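# Move an unpowered floppy robot arm to another desk

## Task

Carry the limp, unpowered 5.7 kg spare arm from its desk to the other desk and leave it lying there at rest, with nothing hanging past any edge. No part of it may drop freely by more than a few centimetres. Afterwards release it and back the robot away, since anything still held by the robot does not count. The robot must not topple or finish leaning.

## Robot and tools

ROBOT. A wheeled base with a column, a tilting head and two arms (left, right), each with six revolute joints and a two-finger gripper. Folded, as at the start, it measures 0.73 m long, 0.62 m wide and 1.88 m tall, with its front 0.40 m ahead of the column. It cannot drive sideways.

FRAMES. Base frame: origin on the floor under the column, midway between the drive wheels; x forward, y left, z up. left_hand and right_hand are reported in this frame as the point where the fingers meet (tips lie 8 mm further). The hand's z axis runs along the fingers (quat_wxyz rotates (0,0,1) onto it); its y axis runs across the opening. The odometry frame is the base frame as it was at the scene start; base_odometry counts wheel rotation only, so slip shows up as travel; heading is positive to the left, within -3.142 to 3.142.

execute_actions. Argument "actions": a list holding one action, or empty (then it only reports state and images). Optional "cameras": names from cam_head_left, cam_head_right, cam_left_wrist, cam_right_wrist, nav_camera, or "all"; omitted/null means all, [] means none. An action may contain:
- "base" with exactly one key: translate_m, a relative straight drive in metres, forward positive, -3 to 3; or rotate_rad, a relative turn in place in radians, counter-clockwise (left) positive, -3.2 to 3.2. Both count from where the base last measured itself.
- "joints": absolute targets keyed by name, in radians (grippers in metres). Ranges: head_tilt_rad -0.61 to 1.308 (0 about level, positive looks down); joint1 -2.879 to 2.879; joint2 0 to 3.141; joint3 0 to 3.019; joint4 -1.692 to 1.57; joint5 -1.57 to 1.57 (positive swings the hand to the robot's right); joint6 -2.094 to 2.094 (positive rolls clockwise seen from behind the hand); gripper_m 0 to 0.093 (fingertip gap). Same for left_ and right_ prefixes. Done tolerances: head 0.03, joints 1-6: 0.045, 0.14, 0.09, 0.055, 0.03, 0.035; gripper 0.003.
- "speeds": lower caps for this action only: translate_m 0.05 to 0.8 m/s, rotate_rad 0.1 to 1 rad/s (default is the top). Arm speed cannot be lowered. A base move needing over 8.667 s is rejected; no action runs past 15 s. Unknown keys or out-of-range numbers reject the whole call. Omitted joints or base may keep pushing toward older targets.

ARM GEOMETRY. With joint1 at -1.57 (left) or 1.57 (right) and joints 5, 6 at 0, the arm works in a vertical plane straight ahead, 0.23 m beside the column. Let a = j2 - 0.35, b = 1.05 + j2 - j3, c = b - j4 (c = 1.57 means fingers straight down). Hand point ahead = 0.12 + 0.39 sin a + 0.38 cos b + 0.25 cos c; up = 1.46 + 0.39 cos a - 0.38 sin b - 0.25 sin c. Example: j2, j3, j4 = 0.93, 0.78, 0.14 gives about 0.60 ahead, 1.21 up. Real hands sit up to ~5 cm lower and nearer (~12 cm under heavy or far loads); trust left_hand/right_hand. Empty reach is about 1 m from the shoulder, lowest about 0.47 m up; the floor is out of reach.

LOADS. Per arm, fingers down: 3.2 kg near 0.4 m ahead at 0.65-1.2 m up; 2 kg out to 0.6 m ahead; 1 kg out to 0.8 m; 0.3 kg broadly. A gripper holds roughly 2-6 kg depending on slipperiness. The 5.7 kg arm exceeds one arm's comfortable load, so sharing it between both hands and keeping it close and low is sensible; its free joints will swing, so support sections so nothing drops. Overloaded or flat-fingered arms sag and report time_out or off_target.

GRIPPER. Fingers 7 cm long; outer span is the opening plus 1 cm at the tips, plus 5 cm at the base. Housing 10 x 7 cm; wrist camera juts 11 cm on one side. To grasp, command an opening smaller than the object; off_target is then normal. A reading at least 0.002 m above target means something is held.

FRICTION. Changes under ~0.03 rad (0.08 for joints 2, 3) may not move anything despite done. For gentle contact, step about 0.05 rad per call from the last target.

wait: "seconds" 0 to 10; nothing new is commanded, returns state and images. zoom_image: "camera" and "region" [x0, y0, x1, y1] in pixels of that camera's latest full image, top-left origin, at most 504 x 504. finished_scene: "scene" is the current scene's number; it is final and reports success, so first ensure the object rests on its own and the robot is clear.

RESULT LINES. base_status/joint_status: done, off_target (rested short, may still push), contact_stop (base only, a wheel stalled; drive 0.05 m back before retrying or turning), time_out, not_followed or "joint command not followed" with a cause (a self-collision check withheld arm targets; move the first-moved joints at least 0.05 rad back, or move the other arm if named). on_its_own reports uncommanded behaviour; "held at" is a target, not a position. motor_effort lists left_wheel and right_wheel in percent (positive pushes forward, peak in brackets, noisy). wheel_motors_off = 1 means overload shut the wheels for 2 s (after ~3 s of hard base pushing). turned_by_wheels vs turned_by_imu differing by over ~4% and at least 0.05 rad signals slip or a collision. base_tilt gives forward/right lean in degrees; a drop of 0.5 forward during a move means leaning back, e.g. a desk top at 0.30-1.20 m hitting the column. A stop ends the remaining calls of that reply.

HEAT. Motor temperatures are listed per arm in joint order. Holding loads heats motors, also between calls; MOTOR HOT warns at 85 °C, and at 100 °C that arm and gripper go limp (OVER-TEMPERATURE FAULT, limit_stop_at_motor_heat) and the load falls. A blocked arm keeps pushing; relieve it by sending its reported positions back as targets, but a loaded arm then sinks about 1 cm per kg.

AVOID. Arms striking or pressing each other (especially near the centre line or when fast), dropping or letting the object hang off an edge, ramming the base, and tipping the robot. Cameras: head pair and nav_camera are pinhole, wrist cameras are fisheye; calibration is approximate.

Each tool is called after "Call:" as a command line: name --argument value for each argument, lists and objects as JSON in quotes; but a table of rows of numbers goes row by row, as --pt "numbers of a row", without its own name.

## Session

Call:
execute_actions --actions '[]'

Scene clock: 0.00 s.
Motor temperatures (°C, as the motors report them): left_arm=[27 25 26 29 28 28] | right_arm=[27 25 27 28 28 28]
base_odometry: x=+0.000 y=+0.000 heading=+0.000 (m, m, rad; odometry frame)
turned_by_wheels: +0.000 (rad since the last result)
turned_by_imu: +0.000 (rad since the last result)
base_tilt: forward=+0.3 right=-0.5 (deg)
base_status: not commanded
joint_positions: head_tilt_rad=+0.878 left_joint1_rad=-1.575 left_joint2_rad=+0.875 left_joint3_rad=+0.381 left_joint4_rad=-0.962 left_joint5_rad=-0.055 left_joint6_rad=+0.047 left_gripper_m=+0.094 right_joint1_rad=+1.561 right_joint2_rad=+0.884 right_joint3_rad=+0.386 right_joint4_rad=-0.918 right_joint5_rad=+0.040 right_joint6_rad=-0.053 right_gripper_m=+0.094
joint_status: not commanded
wheel_motors_off: 0
motor_effort: left_wheel=+2 right_wheel=-1 (%)
left_hand: x=+0.1324 y=+0.2332 z=+1.2604 quat_wxyz=(+0.449, -0.035, -0.893, -0.013) (m; base frame)
right_hand: x=+0.1396 y=-0.2344 z=+1.2508 quat_wxyz=(+0.432, +0.028, -0.901, +0.009) (m; base frame)
pictures: cam_head_left, cam_head_right, cam_left_wrist, cam_right_wrist, nav_camera
Images, in order (width x height): cam_head_left 896x504, cam_head_right 896x504, cam_left_wrist 616x616, cam_right_wrist 616x616, nav_camera 896x504.

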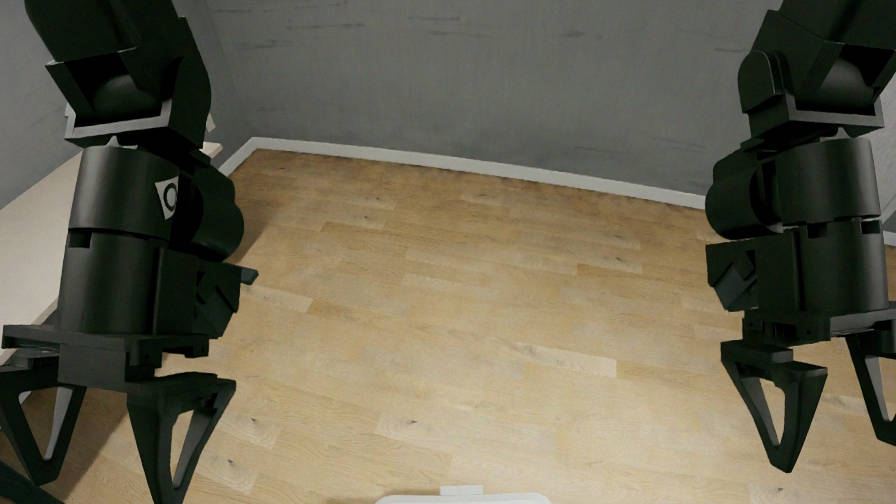

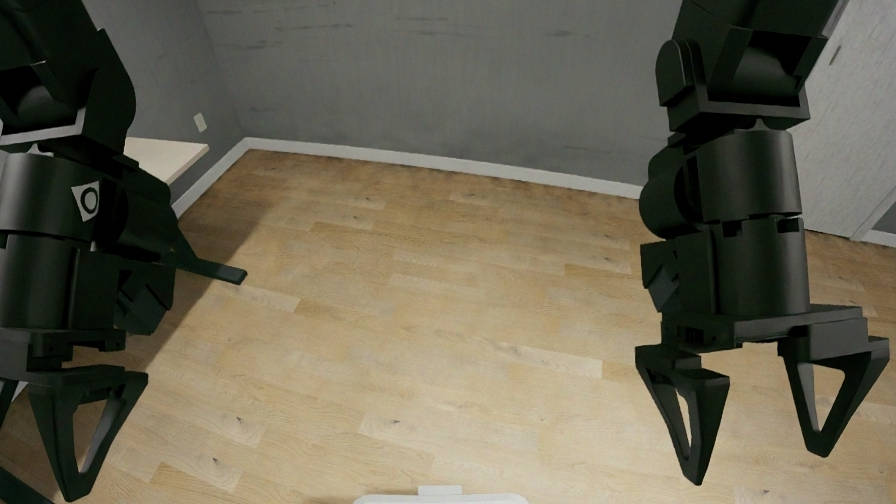

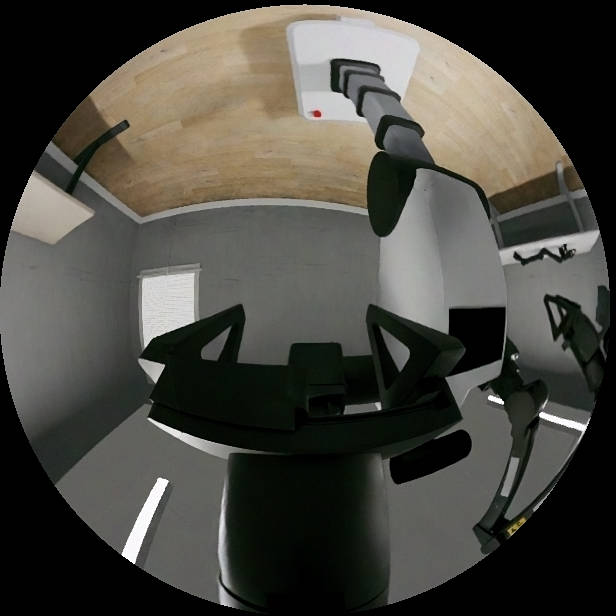

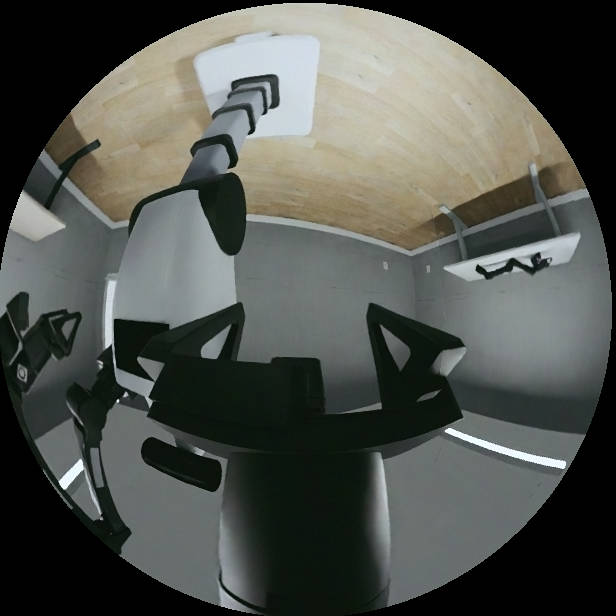

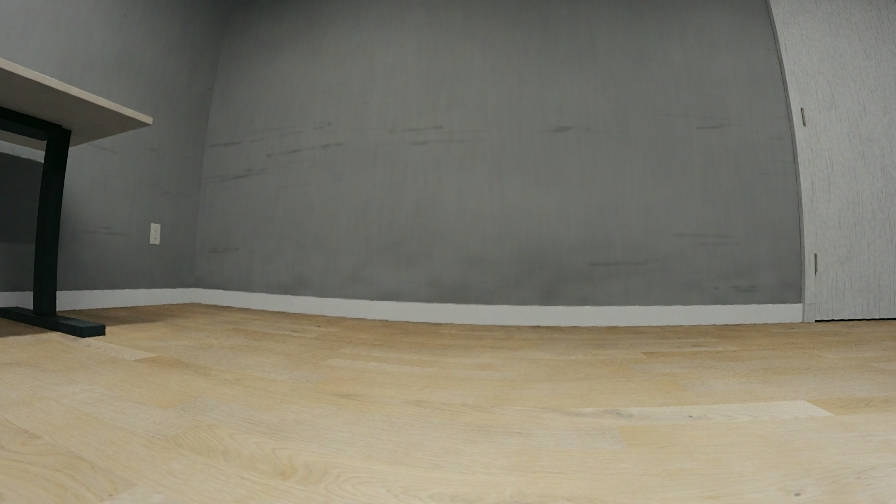

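Call:
execute_actions --actions '[{"base":{"rotate_rad":-2.0},"joints":{"head_tilt_rad":0.5}}]' --cameras '["cam_head_left","cam_head_right","nav_camera"]'

Scene clock: 6.10 s.
Motor temperatures (°C, as the motors report them): left_arm=[27 26 26 29 28 28] | right_arm=[27 25 27 28 28 28]
base_odometry: x=+0.000 y=+0.000 heading=-2.000 (m, m, rad; odometry frame)
turned_by_wheels: -2.000 (rad since the last result)
turned_by_imu: -2.020 (rad since the last result)
base_tilt: forward=+0.0 right=-0.2 (deg)
base_status: done
joint_positions: head_tilt_rad=+0.518 left_joint1_rad=-1.575 left_joint2_rad=+0.875 left_joint3_rad=+0.381 left_joint4_rad=-0.962 left_joint5_rad=-0.055 left_joint6_rad=+0.047 left_gripper_m=+0.094 right_joint1_rad=+1.561 right_joint2_rad=+0.884 right_joint3_rad=+0.386 right_joint4_rad=-0.918 right_joint5_rad=+0.040 right_joint6_rad=-0.053 right_gripper_m=+0.094
joint_status: all done
wheel_motors_off: 0
motor_effort: left_wheel=+0(34) right_wheel=+0(26) (%)
left_hand: x=+0.1324 y=+0.2332 z=+1.2604 quat_wxyz=(+0.449, -0.035, -0.893, -0.013) (m; base frame)
right_hand: x=+0.1396 y=-0.2344 z=+1.2508 quat_wxyz=(+0.432, +0.028, -0.901, +0.009) (m; base frame)
pictures: cam_head_left, cam_head_right, nav_camera
camera_calibration (this result's frames):
cam_head_left: T_world_to_cam=[[-0.00356593, -0.999936, -0.0107241, 0.0452706], [-0.429859, 0.0112155, -0.902826, 1.41049], [0.902889, 0.00139042, -0.429872, 0.55487], [0, 0, 0, 1]] pos_world=[0.105487, 0.0286768, 1.51243]
cam_head_right: T_world_to_cam=[[-0.0147552, -0.999825, -0.0115061, -0.0222122], [-0.421823, 0.0166576, -0.906525, 1.41029], [0.906558, -0.00852243, -0.421995, 0.537603], [0, 0, 0, 1]] pos_world=[0.107197, -0.0411187, 1.50507]
Images, in order (width x height): cam_head_left 896x504, cam_head_right 896x504, nav_camera 896x504.

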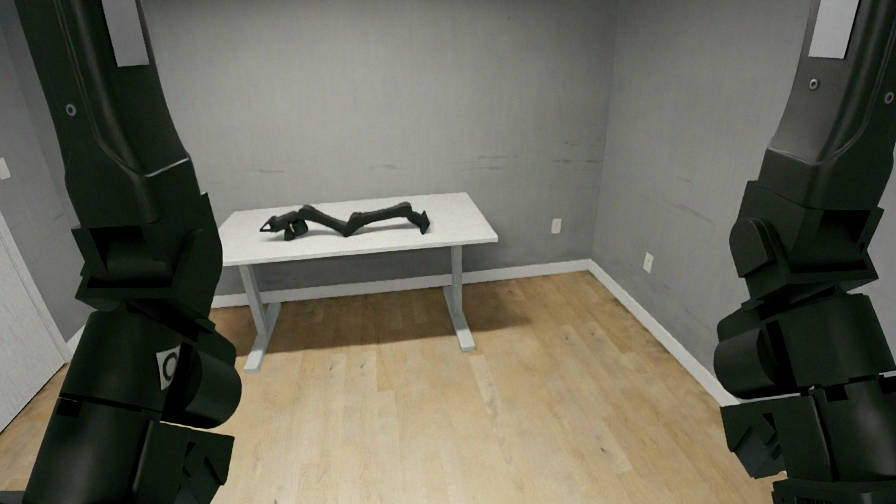

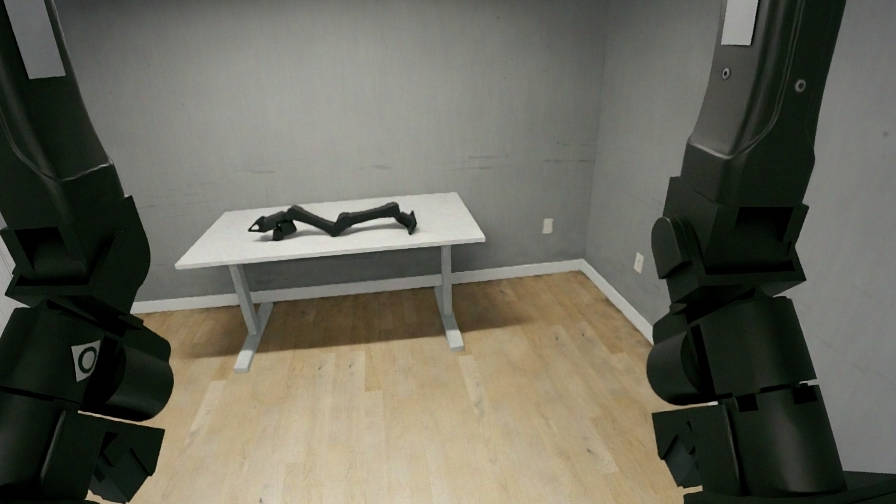

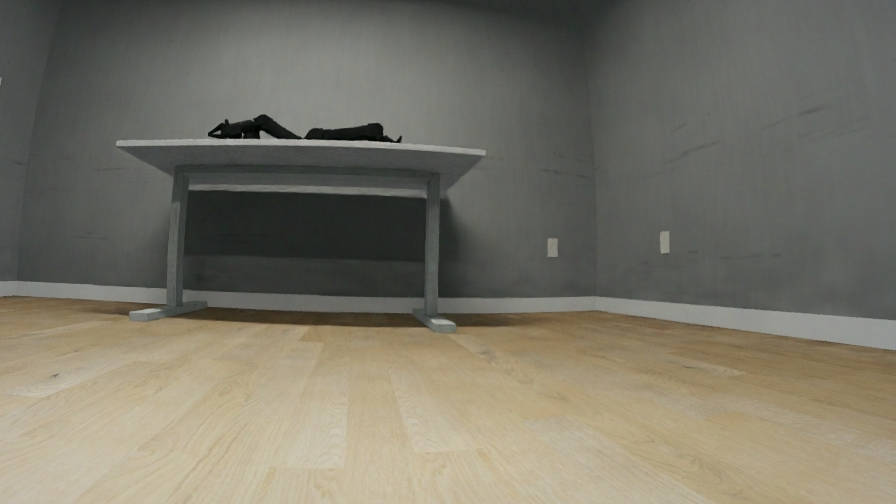

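Call:
execute_actions --actions '[{"base":{"rotate_rad":0.375}}]' --cameras '[]'

Call:
execute_actions --actions '[{"base":{"translate_m":1.06}}]' --cameras '[]'

Call:
execute_actions --actions '[{"base":{"rotate_rad":-0.2},"joints":{"head_tilt_rad":0.75}}]' --cameras '["cam_head_left","cam_head_right","nav_camera"]'

Scene clock: 24.57 s.
Motor temperatures (°C, as the motors report them): left_arm=[27 26 26 29 28 28] | right_arm=[27 25 27 28 28 28]
base_odometry: x=+0.000 y=+0.000 heading=-1.625 (m, m, rad; odometry frame)
turned_by_wheels: +0.375 (rad since the last result)
turned_by_imu: +0.380 (rad since the last result)
base_tilt: forward=+0.1 right=-0.5 (deg)
base_status: done
joint_positions: head_tilt_rad=+0.518 left_joint1_rad=-1.575 left_joint2_rad=+0.875 left_joint3_rad=+0.381 left_joint4_rad=-0.962 left_joint5_rad=-0.055 left_joint6_rad=+0.047 left_gripper_m=+0.094 right_joint1_rad=+1.561 right_joint2_rad=+0.884 right_joint3_rad=+0.386 right_joint4_rad=-0.918 right_joint5_rad=+0.040 right_joint6_rad=-0.053 right_gripper_m=+0.094
joint_status: not commanded
wheel_motors_off: 0
motor_effort: left_wheel=+0(21) right_wheel=+0(20) (%)
left_hand: x=+0.1324 y=+0.2332 z=+1.2604 quat_wxyz=(+0.449, -0.035, -0.893, -0.013) (m; base frame)
right_hand: x=+0.1396 y=-0.2344 z=+1.2508 quat_wxyz=(+0.432, +0.028, -0.901, +0.009) (m; base frame)
pictures: none
No camera images: the call's "cameras" was empty. Leave "cameras" out to get every camera's image.

Scene clock: 27.70 s.
Motor temperatures (°C, as the motors report them): left_arm=[27 26 26 29 28 28] | right_arm=[27 25 27 28 28 28]
base_odometry: x=-0.058 y=-1.058 heading=-1.625 (m, m, rad; odometry frame)
turned_by_wheels: +0.000 (rad since the last result)
turned_by_imu: -0.004 (rad since the last result)
base_tilt: forward=+0.2 right=-0.3 (deg)
base_status: done
joint_positions: head_tilt_rad=+0.518 left_joint1_rad=-1.575 left_joint2_rad=+0.875 left_joint3_rad=+0.384 left_joint4_rad=-0.962 left_joint5_rad=-0.055 left_joint6_rad=+0.047 left_gripper_m=+0.094 right_joint1_rad=+1.561 right_joint2_rad=+0.884 right_joint3_rad=+0.388 right_joint4_rad=-0.918 right_joint5_rad=+0.040 right_joint6_rad=-0.053 right_gripper_m=+0.094
joint_status: not commanded
wheel_motors_off: 0
motor_effort: left_wheel=+0(41) right_wheel=+0(53) (%)
left_hand: x=+0.1336 y=+0.2332 z=+1.2599 quat_wxyz=(+0.448, -0.035, -0.893, -0.013) (m; base frame)
right_hand: x=+0.1406 y=-0.2344 z=+1.2505 quat_wxyz=(+0.431, +0.028, -0.902, +0.009) (m; base frame)
pictures: none
No camera images: the call's "cameras" was empty. Leave "cameras" out to get every camera's image.

Scene clock: 28.97 s.
Motor temperatures (°C, as the motors report them): left_arm=[27 26 26 29 28 28] | right_arm=[27 25 27 28 28 28]
base_odometry: x=-0.058 y=-1.059 heading=-1.824 (m, m, rad; odometry frame)
turned_by_wheels: -0.199 (rad since the last result)
turned_by_imu: -0.199 (rad since the last result)
base_tilt: forward=+0.1 right=-0.4 (deg)
base_status: done
joint_positions: head_tilt_rad=+0.752 left_joint1_rad=-1.575 left_joint2_rad=+0.875 left_joint3_rad=+0.384 left_joint4_rad=-0.962 left_joint5_rad=-0.055 left_joint6_rad=+0.047 left_gripper_m=+0.094 right_joint1_rad=+1.561 right_joint2_rad=+0.884 right_joint3_rad=+0.388 right_joint4_rad=-0.918 right_joint5_rad=+0.040 right_joint6_rad=-0.053 right_gripper_m=+0.094
joint_status: all done
wheel_motors_off: 0
motor_effort: left_wheel=+0(31) right_wheel=-1(38) (%)
left_hand: x=+0.1336 y=+0.2332 z=+1.2599 quat_wxyz=(+0.448, -0.035, -0.893, -0.013) (m; base frame)
right_hand: x=+0.1406 y=-0.2344 z=+1.2505 quat_wxyz=(+0.431, +0.028, -0.902, +0.009) (m; base frame)
pictures: cam_head_left, cam_head_right, nav_camera
camera_calibration (this result's frames):
cam_head_left: T_world_to_cam=[[-0.00595512, -0.999936, -0.00960509, 0.0436668], [-0.627465, 0.0112155, -0.778564, 1.229], [0.778622, 0.00139042, -0.627492, 0.865418], [0, 0, 0, 1]] pos_world=[0.0975837, 0.0286768, 1.50032]
cam_head_right: T_world_to_cam=[[-0.0170208, -0.999825, -0.00777161, -0.0278501], [-0.620505, 0.0166576, -0.784025, 1.23158], [0.784017, -0.00852243, -0.62068, 0.849705], [0, 0, 0, 1]] pos_world=[0.0975414, -0.0411187, 1.49276]
Images, in order (width x height): cam_head_left 896x504, cam_head_right 896x504, nav_camera 896x504.

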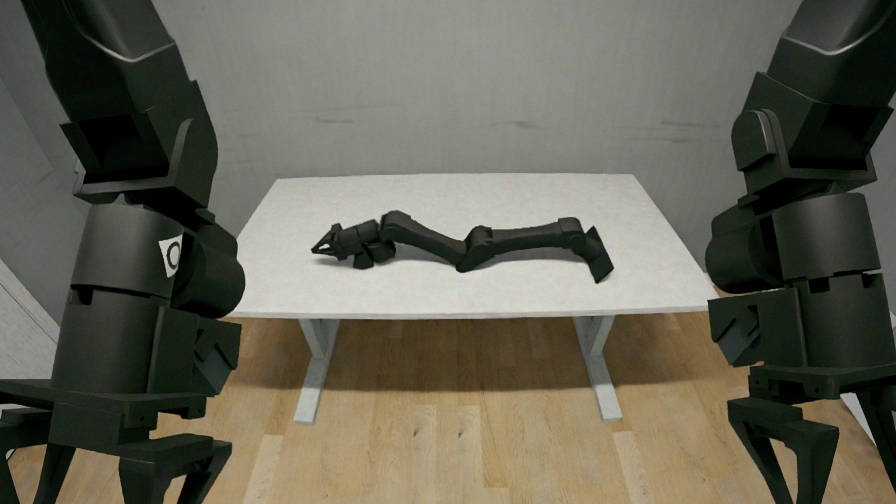

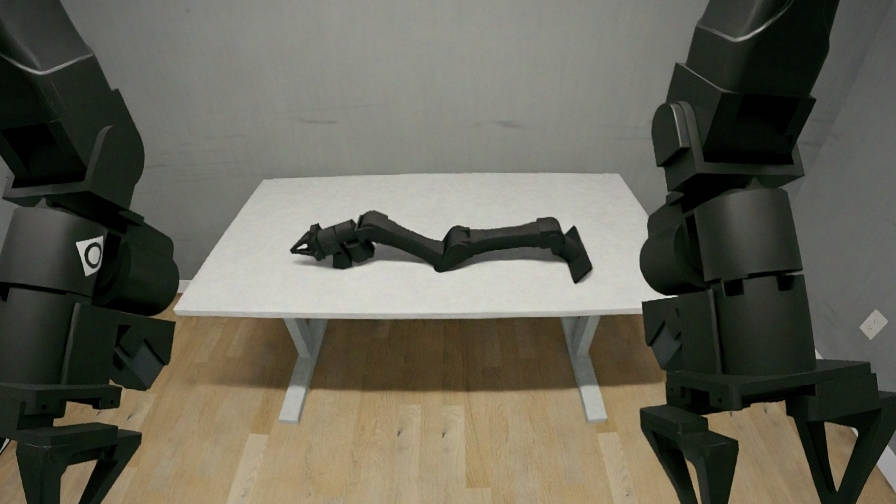

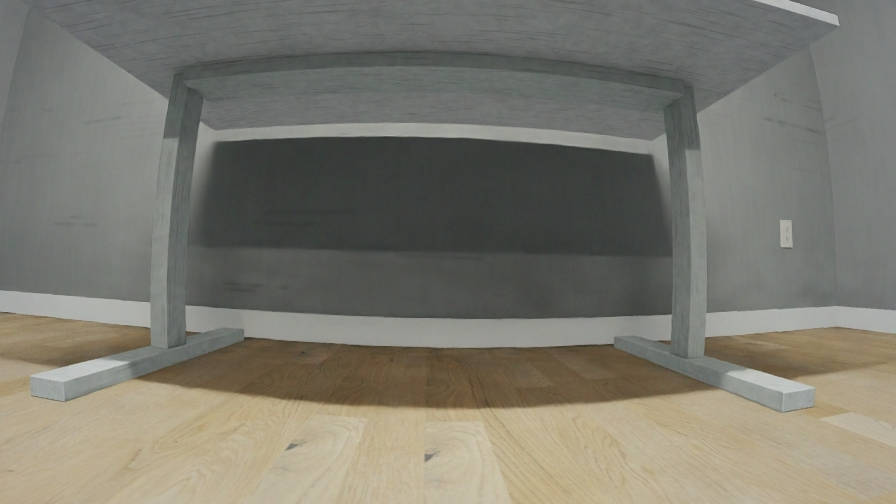

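Call:
execute_actions --actions '[{"joints":{"left_joint2_rad":1.48,"left_joint3_rad":0.82,"left_joint4_rad":0.14,"left_joint5_rad":0,"left_joint6_rad":0,"left_joint1_rad":-1.57,"right_joint2_rad":1.48,"right_joint3_rad":0.82,"right_joint4_rad":0.14,"right_joint5_rad":0,"right_joint6_rad":0,"right_joint1_rad":1.57,"head_tilt_rad":1.1}}]' --cameras '["cam_head_left"]'

Scene clock: 55.67 s.
Motor temperatures (°C, as the motors report them): left_arm=[27 26 26 29 28 28] | right_arm=[27 26 27 28 28 28]
base_odometry: x=-0.058 y=-1.059 heading=-1.824 (m, m, rad; odometry frame)
turned_by_wheels: +0.000 (rad since the last result)
turned_by_imu: +0.000 (rad since the last result)
base_tilt: forward=+0.1 right=-0.2 (deg)
base_status: not commanded
joint_positions: head_tilt_rad=+1.099 left_joint1_rad=-1.575 left_joint2_rad=+1.488 left_joint3_rad=+0.822 left_joint4_rad=+0.127 left_joint5_rad=-0.003 left_joint6_rad=+0.006 left_gripper_m=+0.094 right_joint1_rad=+1.564 right_joint2_rad=+1.489 right_joint3_rad=+0.824 right_joint4_rad=+0.131 right_joint5_rad=+0.001 right_joint6_rad=-0.006 right_gripper_m=+0.094
joint_status: all done
wheel_motors_off: 0
motor_effort: left_wheel=+0(2) right_wheel=-4(4) (%)
left_hand: x=+0.4160 y=+0.2226 z=+0.9922 quat_wxyz=(+0.007, -0.004, -1.000, +0.000) (m; base frame)
right_hand: x=+0.4169 y=-0.2296 z=+0.9918 quat_wxyz=(+0.006, +0.001, -1.000, +0.004) (m; base frame)
pictures: cam_head_left
camera_calibration (this result's frames):
cam_head_left: T_world_to_cam=[[-0.00886359, -0.999936, -0.00701128, 0.0398178], [-0.854612, 0.0112155, -0.519147, 0.840859], [0.519192, 0.00139042, -0.854656, 1.22822], [0, 0, 0, 1]] pos_world=[0.0812769, 0.0286768, 1.48652]
Images, in order (width x height): cam_head_left 896x504.

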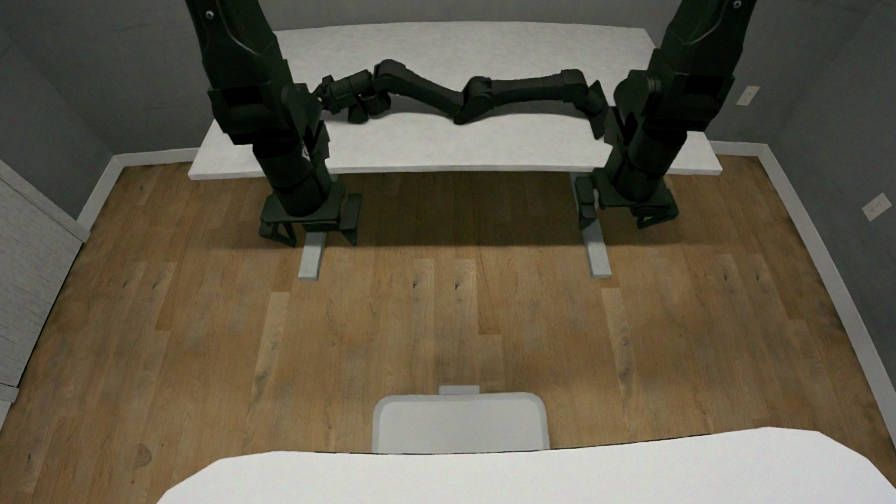

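Call:
execute_actions --actions '[{"base":{"translate_m":0.55},"speeds":{"translate_m":0.4},"joints":{"left_joint6_rad":1.57,"right_joint6_rad":1.57}}]'

Scene clock: 62.60 s.
Motor temperatures (°C, as the motors report them): left_arm=[27 27 26 29 28 28] | right_arm=[27 26 27 28 28 28]
base_odometry: x=-0.196 y=-1.591 heading=-1.824 (m, m, rad; odometry frame)
turned_by_wheels: +0.000 (rad since the last result)
turned_by_imu: -0.002 (rad since the last result)
base_tilt: forward=+0.2 right=-0.4 (deg)
base_status: done
joint_positions: head_tilt_rad=+1.100 left_joint1_rad=-1.575 left_joint2_rad=+1.487 left_joint3_rad=+0.821 left_joint4_rad=+0.127 left_joint5_rad=-0.003 left_joint6_rad=+1.563 left_gripper_m=+0.094 right_joint1_rad=+1.564 right_joint2_rad=+1.487 right_joint3_rad=+0.822 right_joint4_rad=+0.131 right_joint5_rad=+0.001 right_joint6_rad=+1.563 right_gripper_m=+0.094
joint_status: all done
wheel_motors_off: 0
motor_effort: left_wheel=+0(43) right_wheel=+0(48) (%)
left_hand: x=+0.4159 y=+0.2226 z=+0.9926 quat_wxyz=(+0.005, -0.705, -0.709, +0.006) (m; base frame)
right_hand: x=+0.4168 y=-0.2293 z=+0.9925 quat_wxyz=(+0.002, -0.705, -0.709, +0.006) (m; base frame)
pictures: cam_head_left, cam_head_right, cam_left_wrist, cam_right_wrist, nav_camera
camera_calibration (this result's frames):
cam_head_left: T_world_to_cam=[[-0.00887081, -0.999936, -0.00700213, 0.0398041], [-0.855147, 0.0112155, -0.518265, 0.839527], [0.51831, 0.00139042, -0.855192, 1.22909], [0, 0, 0, 1]] pos_world=[0.0812217, 0.0286768, 1.48648]
cam_head_right: T_world_to_cam=[[-0.0186502, -0.999825, -0.00150893, -0.0374131], [-0.850464, 0.0166576, -0.52577, 0.84536], [0.525703, -0.00852243, -0.850625, 1.21674], [0, 0, 0, 1]] pos_world=[0.0786082, -0.0411187, 1.4794]
cam_left_wrist: T_world_to_cam=[[-0.999949, -0.00221391, 0.00981024, 0.404066], [0.00396376, 0.80975, 0.586761, -0.762954], [-0.00924288, 0.58677, -0.809701, 0.79955], [0, 0, 0, 1]] pos_world=[0.41446, 0.149545, 1.0911]
cam_right_wrist: T_world_to_cam=[[-0.999932, -0.00502992, 0.010491, 0.407624], [0.00209132, 0.809324, 0.587359, -0.397743], [-0.011445, 0.587341, -0.809258, 1.06382], [0, 0, 0, 1]] pos_world=[0.420604, -0.30087, 1.09024]
Images, in order (width x height): cam_head_left 896x504, cam_head_right 896x504, cam_left_wrist 616x616, cam_right_wrist 616x616, nav_camera 896x504.

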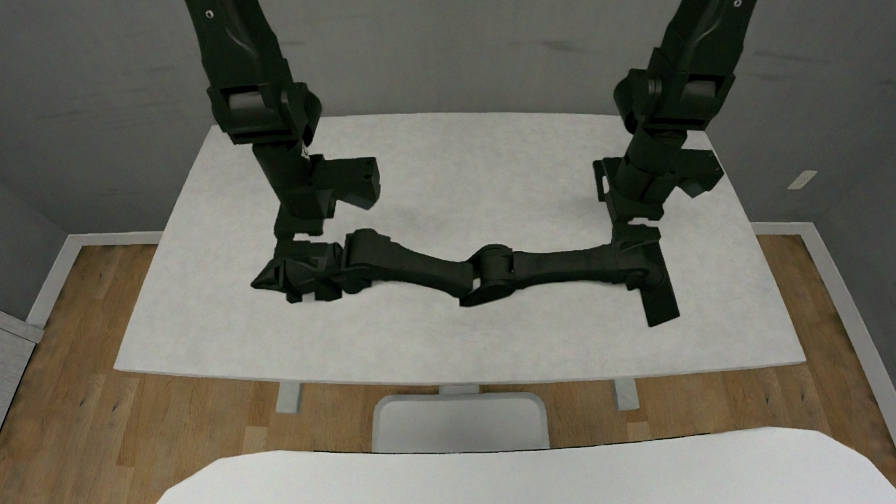

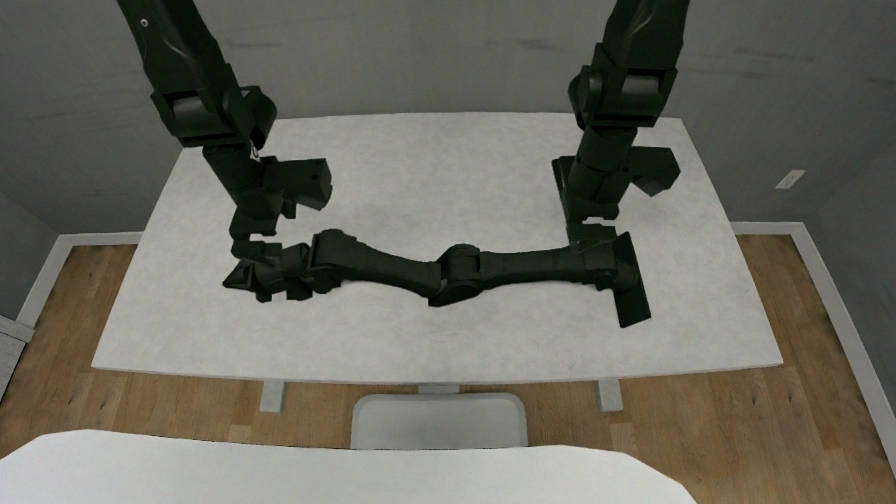

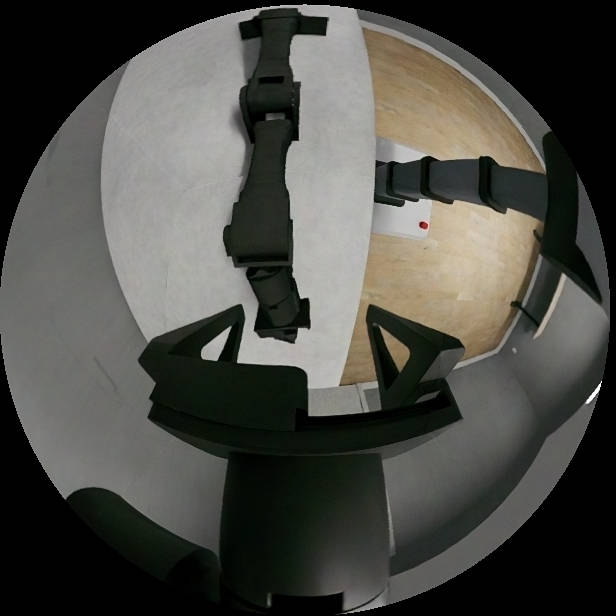

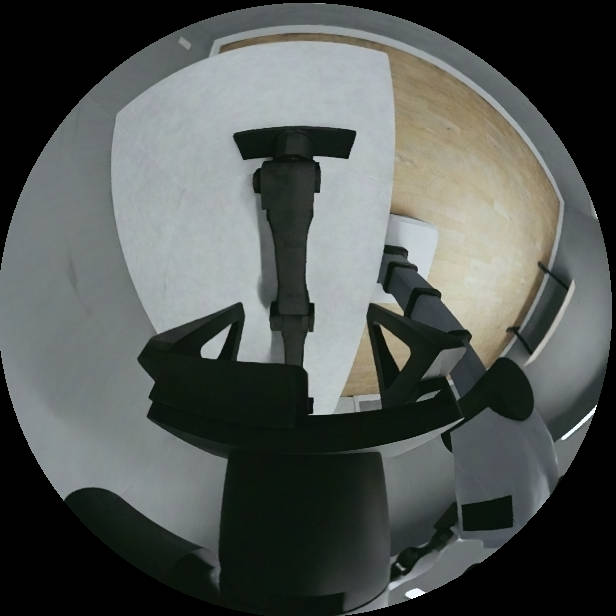

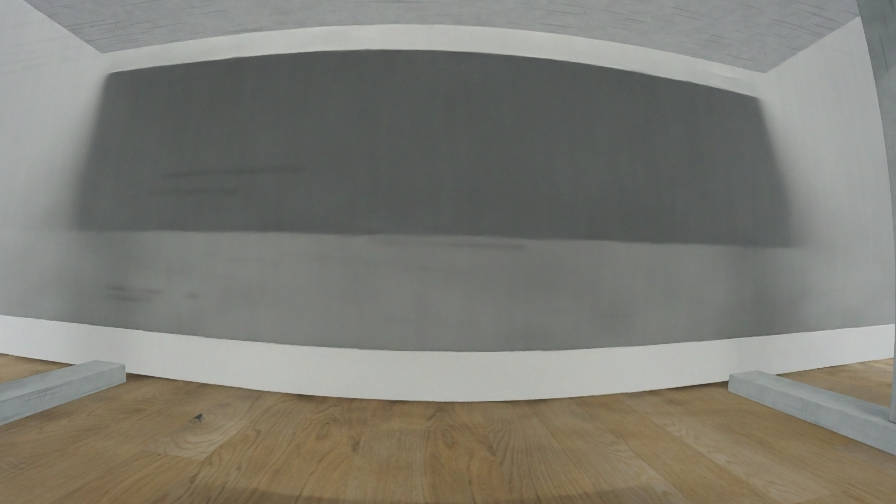

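Call:
zoom_image --camera "cam_head_left" --region '[240,200,700,350]'

Call:
zoom_image --camera "cam_left_wrist" --region '[180,0,400,360]'

Region (240, 200, 700, 350) of cam_head_left's 896x504 image, scaled by 1.096, with more detail than that image has; it fills the top 164 rows of this view, and the rest is white.

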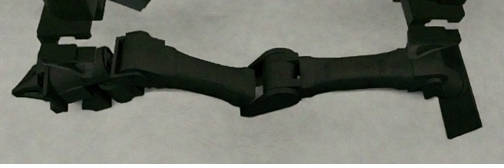

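Region (180, 0, 400, 360) of cam_left_wrist's 616x616 image, scaled by 1.400, with more detail than that image has.

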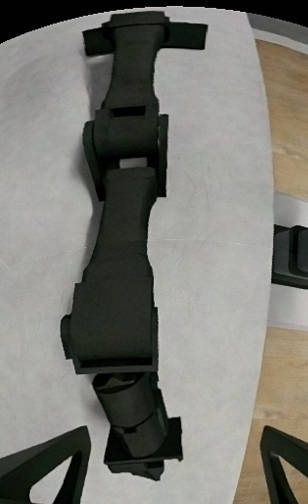

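Call:
execute_actions --actions '[{"base":{"translate_m":0.04},"joints":{"left_joint1_rad":-1.75,"left_joint5_rad":-0.14}}]' --cameras '["cam_head_left","cam_left_wrist","cam_right_wrist"]'

Scene clock: 98.30 s.
Motor temperatures (°C, as the motors report them): left_arm=[27 28 26 29 28 28] | right_arm=[27 28 27 28 28 28]
base_odometry: x=-0.206 y=-1.630 heading=-1.825 (m, m, rad; odometry frame)
turned_by_wheels: +0.000 (rad since the last result)
turned_by_imu: +0.000 (rad since the last result)
base_tilt: forward=+0.1 right=-0.3 (deg)
base_status: done
joint_positions: head_tilt_rad=+1.100 left_joint1_rad=-1.764 left_joint2_rad=+1.486 left_joint3_rad=+0.823 left_joint4_rad=+0.128 left_joint5_rad=-0.137 left_joint6_rad=+1.563 left_gripper_m=+0.094 right_joint1_rad=+1.565 right_joint2_rad=+1.486 right_joint3_rad=+0.823 right_joint4_rad=+0.131 right_joint5_rad=+0.001 right_joint6_rad=+1.563 right_gripper_m=+0.094
joint_status: all done
wheel_motors_off: 0
motor_effort: left_wheel=+0(35) right_wheel=+0(34) (%)
left_hand: x=+0.4144 y=+0.1383 z=+0.9998 quat_wxyz=(-0.009, -0.738, -0.674, +0.012) (m; base frame)
right_hand: x=+0.4182 y=-0.2291 z=+0.9929 quat_wxyz=(+0.001, -0.705, -0.709, +0.005) (m; base frame)
pictures: cam_head_left, cam_left_wrist, cam_right_wrist
camera_calibration (this result's frames):
cam_head_left: T_world_to_cam=[[-0.00887224, -0.999936, -0.00700033, 0.0398014], [-0.855252, 0.0112155, -0.518091, 0.839265], [0.518136, 0.00139042, -0.855297, 1.22926], [0, 0, 0, 1]] pos_world=[0.0812108, 0.0286768, 1.48648]
cam_left_wrist: T_world_to_cam=[[-0.995576, 0.093946, -0.00135598, 0.398371], [0.0768982, 0.823038, 0.562757, -0.706958], [0.0539848, 0.560164, -0.826621, 0.849239], [0, 0, 0, 1]] pos_world=[0.405127, 0.0687148, 1.10039]
cam_right_wrist: T_world_to_cam=[[-0.999956, -0.005238, 0.00781926, 0.411658], [0.000356548, 0.809135, 0.587623, -0.397724], [-0.00940481, 0.5876, -0.809097, 1.06306], [0, 0, 0, 1]] pos_world=[0.42178, -0.300685, 1.09061]
Images, in order (width x height): cam_head_left 896x504, cam_left_wrist 616x616, cam_right_wrist 616x616.

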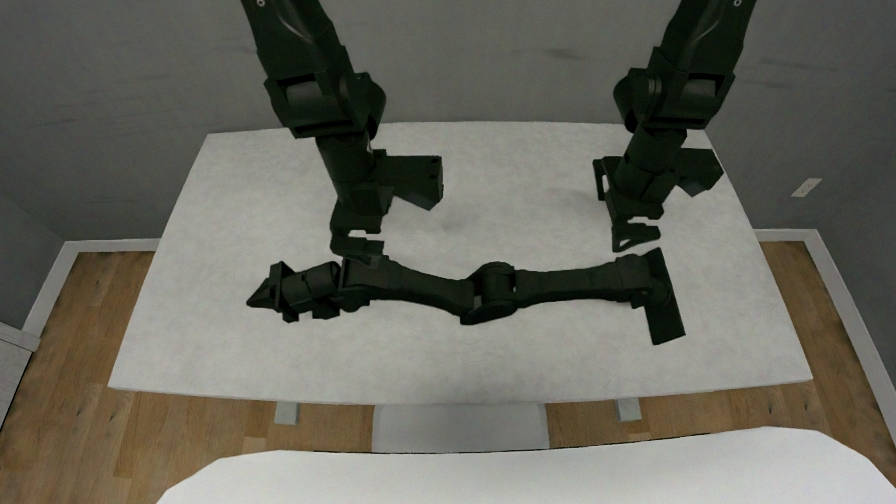

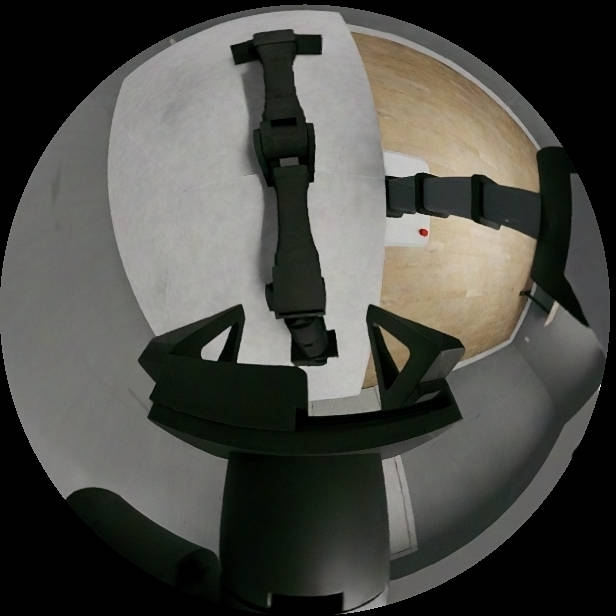

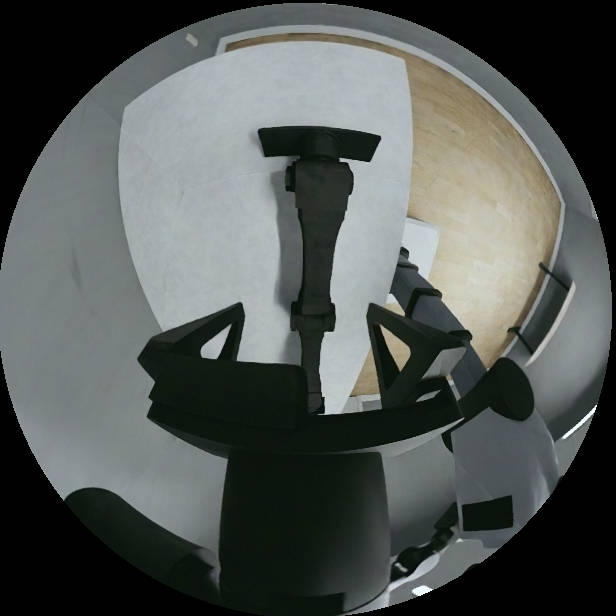

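Call:
execute_actions --actions '[{"joints":{"left_joint2_rad":1.896,"left_joint3_rad":1.137,"left_joint4_rad":0.24,"left_joint6_rad":1.47,"right_joint2_rad":1.911,"right_joint3_rad":1.096,"right_joint4_rad":0.295}}]' --cameras '["cam_head_left","cam_left_wrist","cam_right_wrist"]'

Scene clock: 113.50 s.
Motor temperatures (°C, as the motors report them): left_arm=[27 28 26 29 28 28] | right_arm=[27 28 27 28 28 28]
base_odometry: x=-0.206 y=-1.630 heading=-1.825 (m, m, rad; odometry frame)
turned_by_wheels: +0.000 (rad since the last result)
turned_by_imu: +0.000 (rad since the last result)
base_tilt: forward=+0.1 right=-0.4 (deg)
base_status: not commanded
joint_positions: head_tilt_rad=+1.100 left_joint1_rad=-1.763 left_joint2_rad=+1.911 left_joint3_rad=+1.137 left_joint4_rad=+0.239 left_joint5_rad=-0.137 left_joint6_rad=+1.478 left_gripper_m=+0.094 right_joint1_rad=+1.565 right_joint2_rad=+1.919 right_joint3_rad=+1.091 right_joint4_rad=+0.295 right_joint5_rad=+0.001 right_joint6_rad=+1.564 right_gripper_m=+0.094
joint_status: all done
wheel_motors_off: 0
motor_effort: left_wheel=+0(2) right_wheel=+2(3) (%)
left_hand: x=+0.4069 y=+0.1144 z=+0.8514 quat_wxyz=(-0.008, -0.709, -0.705, +0.012) (m; base frame)
right_hand: x=+0.3917 y=-0.2298 z=+0.8453 quat_wxyz=(+0.001, -0.706, -0.708, +0.006) (m; base frame)
pictures: cam_head_left, cam_left_wrist, cam_right_wrist
camera_calibration (this result's frames):
cam_head_left: T_world_to_cam=[[-0.00887224, -0.999936, -0.00700032, 0.0398013], [-0.855252, 0.0112155, -0.518091, 0.839265], [0.518136, 0.00139042, -0.855297, 1.22926], [0, 0, 0, 1]] pos_world=[0.0812108, 0.0286768, 1.48648]
cam_left_wrist: T_world_to_cam=[[-0.999966, 0.00822822, 0.000838352, 0.402712], [0.00726926, 0.825999, 0.563625, -0.575957], [0.00394516, 0.563612, -0.82603, 0.759833], [0, 0, 0, 1]] pos_world=[0.403887, 0.0441754, 0.951931]
cam_right_wrist: T_world_to_cam=[[-0.999952, -0.00408766, 0.00895615, 0.385553], [0.0019554, 0.809137, 0.587616, -0.311027], [-0.00964873, 0.587605, -0.80909, 0.943866], [0, 0, 0, 1]] pos_world=[0.395249, -0.301381, 0.942984]
Images, in order (width x height): cam_head_left 896x504, cam_left_wrist 616x616, cam_right_wrist 616x616.

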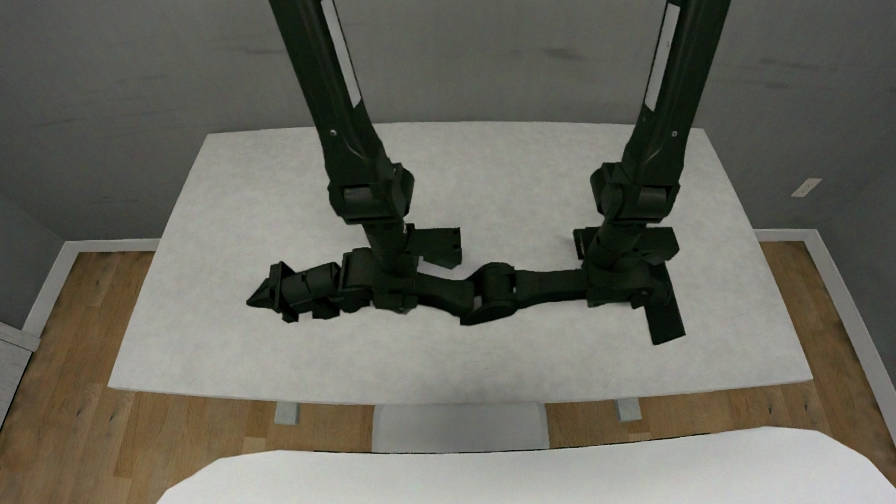

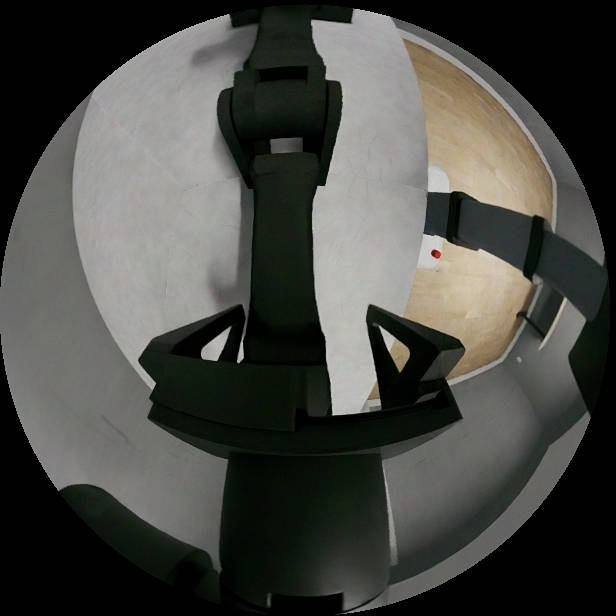

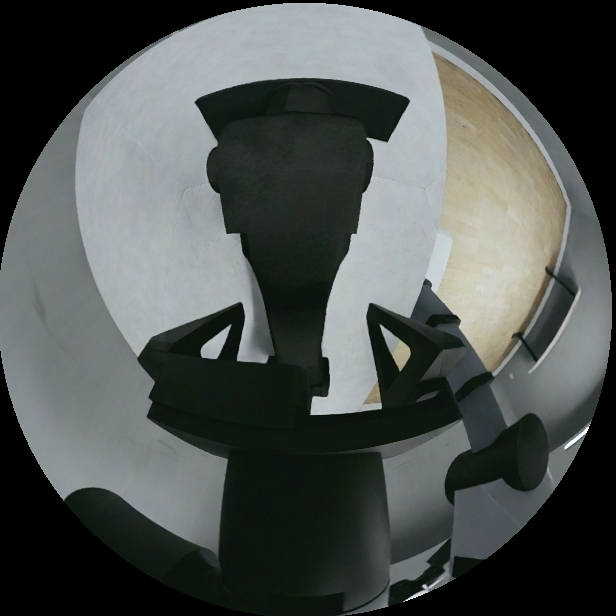

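Call:
execute_actions --actions '[{"joints":{"right_joint6_rad":-1.57,"left_joint3_rad":1.19,"left_joint4_rad":0.2}}]' --cameras '["cam_head_left","cam_left_wrist","cam_right_wrist"]'

Scene clock: 122.60 s.
Motor temperatures (°C, as the motors report them): left_arm=[27 28 26 29 28 28] | right_arm=[27 29 27 28 28 28]
base_odometry: x=-0.206 y=-1.630 heading=-1.825 (m, m, rad; odometry frame)
turned_by_wheels: +0.000 (rad since the last result)
turned_by_imu: +0.000 (rad since the last result)
base_tilt: forward=+0.2 right=-0.3 (deg)
base_status: not commanded
joint_positions: head_tilt_rad=+1.100 left_joint1_rad=-1.763 left_joint2_rad=+1.902 left_joint3_rad=+1.191 left_joint4_rad=+0.210 left_joint5_rad=-0.137 left_joint6_rad=+1.477 left_gripper_m=+0.094 right_joint1_rad=+1.558 right_joint2_rad=+1.946 right_joint3_rad=+1.044 right_joint4_rad=+0.265 right_joint5_rad=+0.006 right_joint6_rad=-1.551 right_gripper_m=+0.094
joint_status: all done
wheel_motors_off: 0
motor_effort: left_wheel=+0(1) right_wheel=+3(3) (%)
left_hand: x=+0.4381 y=+0.1111 z=+0.8500 quat_wxyz=(-0.021, -0.706, -0.707, +0.002) (m; base frame)
right_hand: x=+0.3395 y=-0.2353 z=+0.8458 quat_wxyz=(+0.046, +0.696, -0.715, -0.033) (m; base frame)
pictures: cam_head_left, cam_left_wrist, cam_right_wrist
camera_calibration (this result's frames):
cam_head_left: T_world_to_cam=[[-0.00887224, -0.999936, -0.00700032, 0.0398014], [-0.855252, 0.0112155, -0.518091, 0.839265], [0.518136, 0.00139042, -0.855297, 1.22926], [0, 0, 0, 1]] pos_world=[0.0812108, 0.0286768, 1.48648]
cam_left_wrist: T_world_to_cam=[[-0.999483, 0.00185067, -0.0320974, 0.462417], [-0.0164771, 0.827781, 0.56081, -0.560035], [0.0276075, 0.561049, -0.827322, 0.751361], [0, 0, 0, 1]] pos_world=[0.432207, 0.04118, 0.950533]
cam_right_wrist: T_world_to_cam=[[0.993189, -0.0275982, -0.113197, -0.245501], [0.0468761, -0.794793, 0.605068, -0.714216], [-0.106667, -0.606253, -0.788086, 0.681273], [0, 0, 0, 1]] pos_world=[0.349978, -0.161406, 0.941261]
Images, in order (width x height): cam_head_left 896x504, cam_left_wrist 616x616, cam_right_wrist 616x616.

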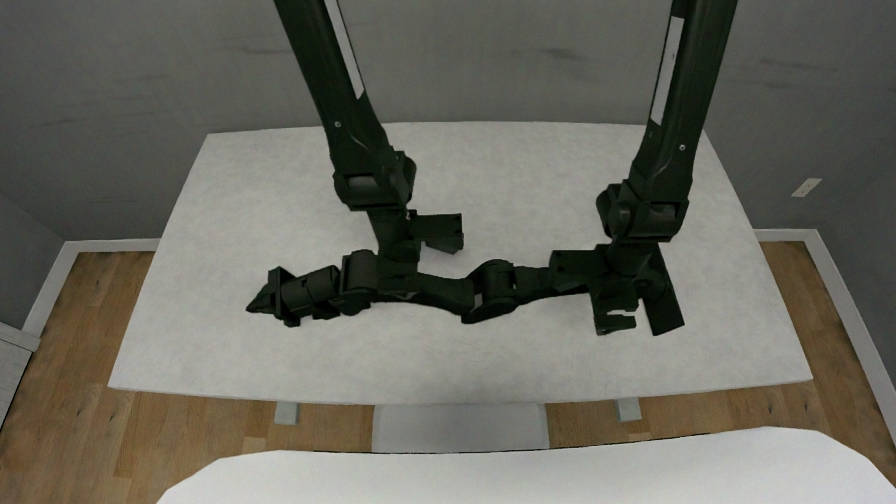

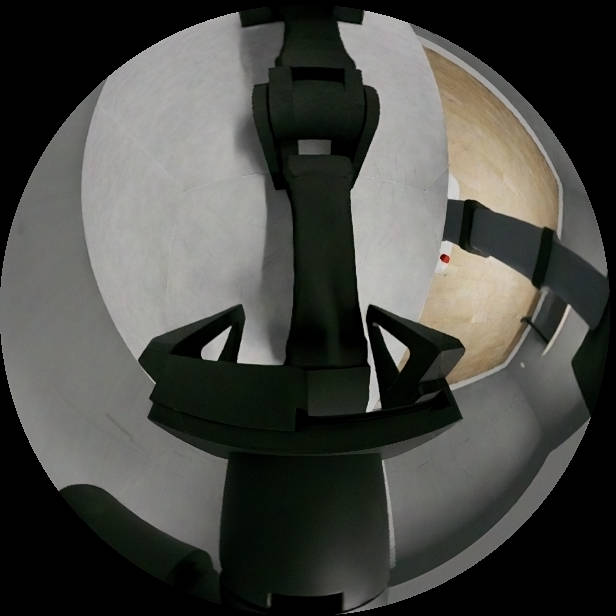

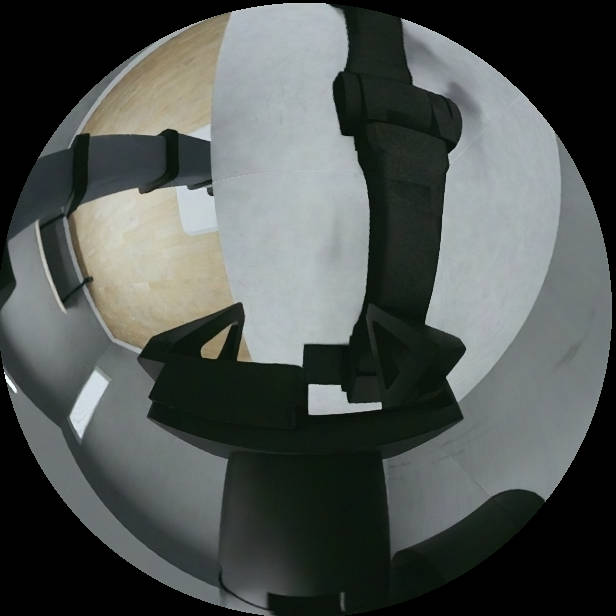

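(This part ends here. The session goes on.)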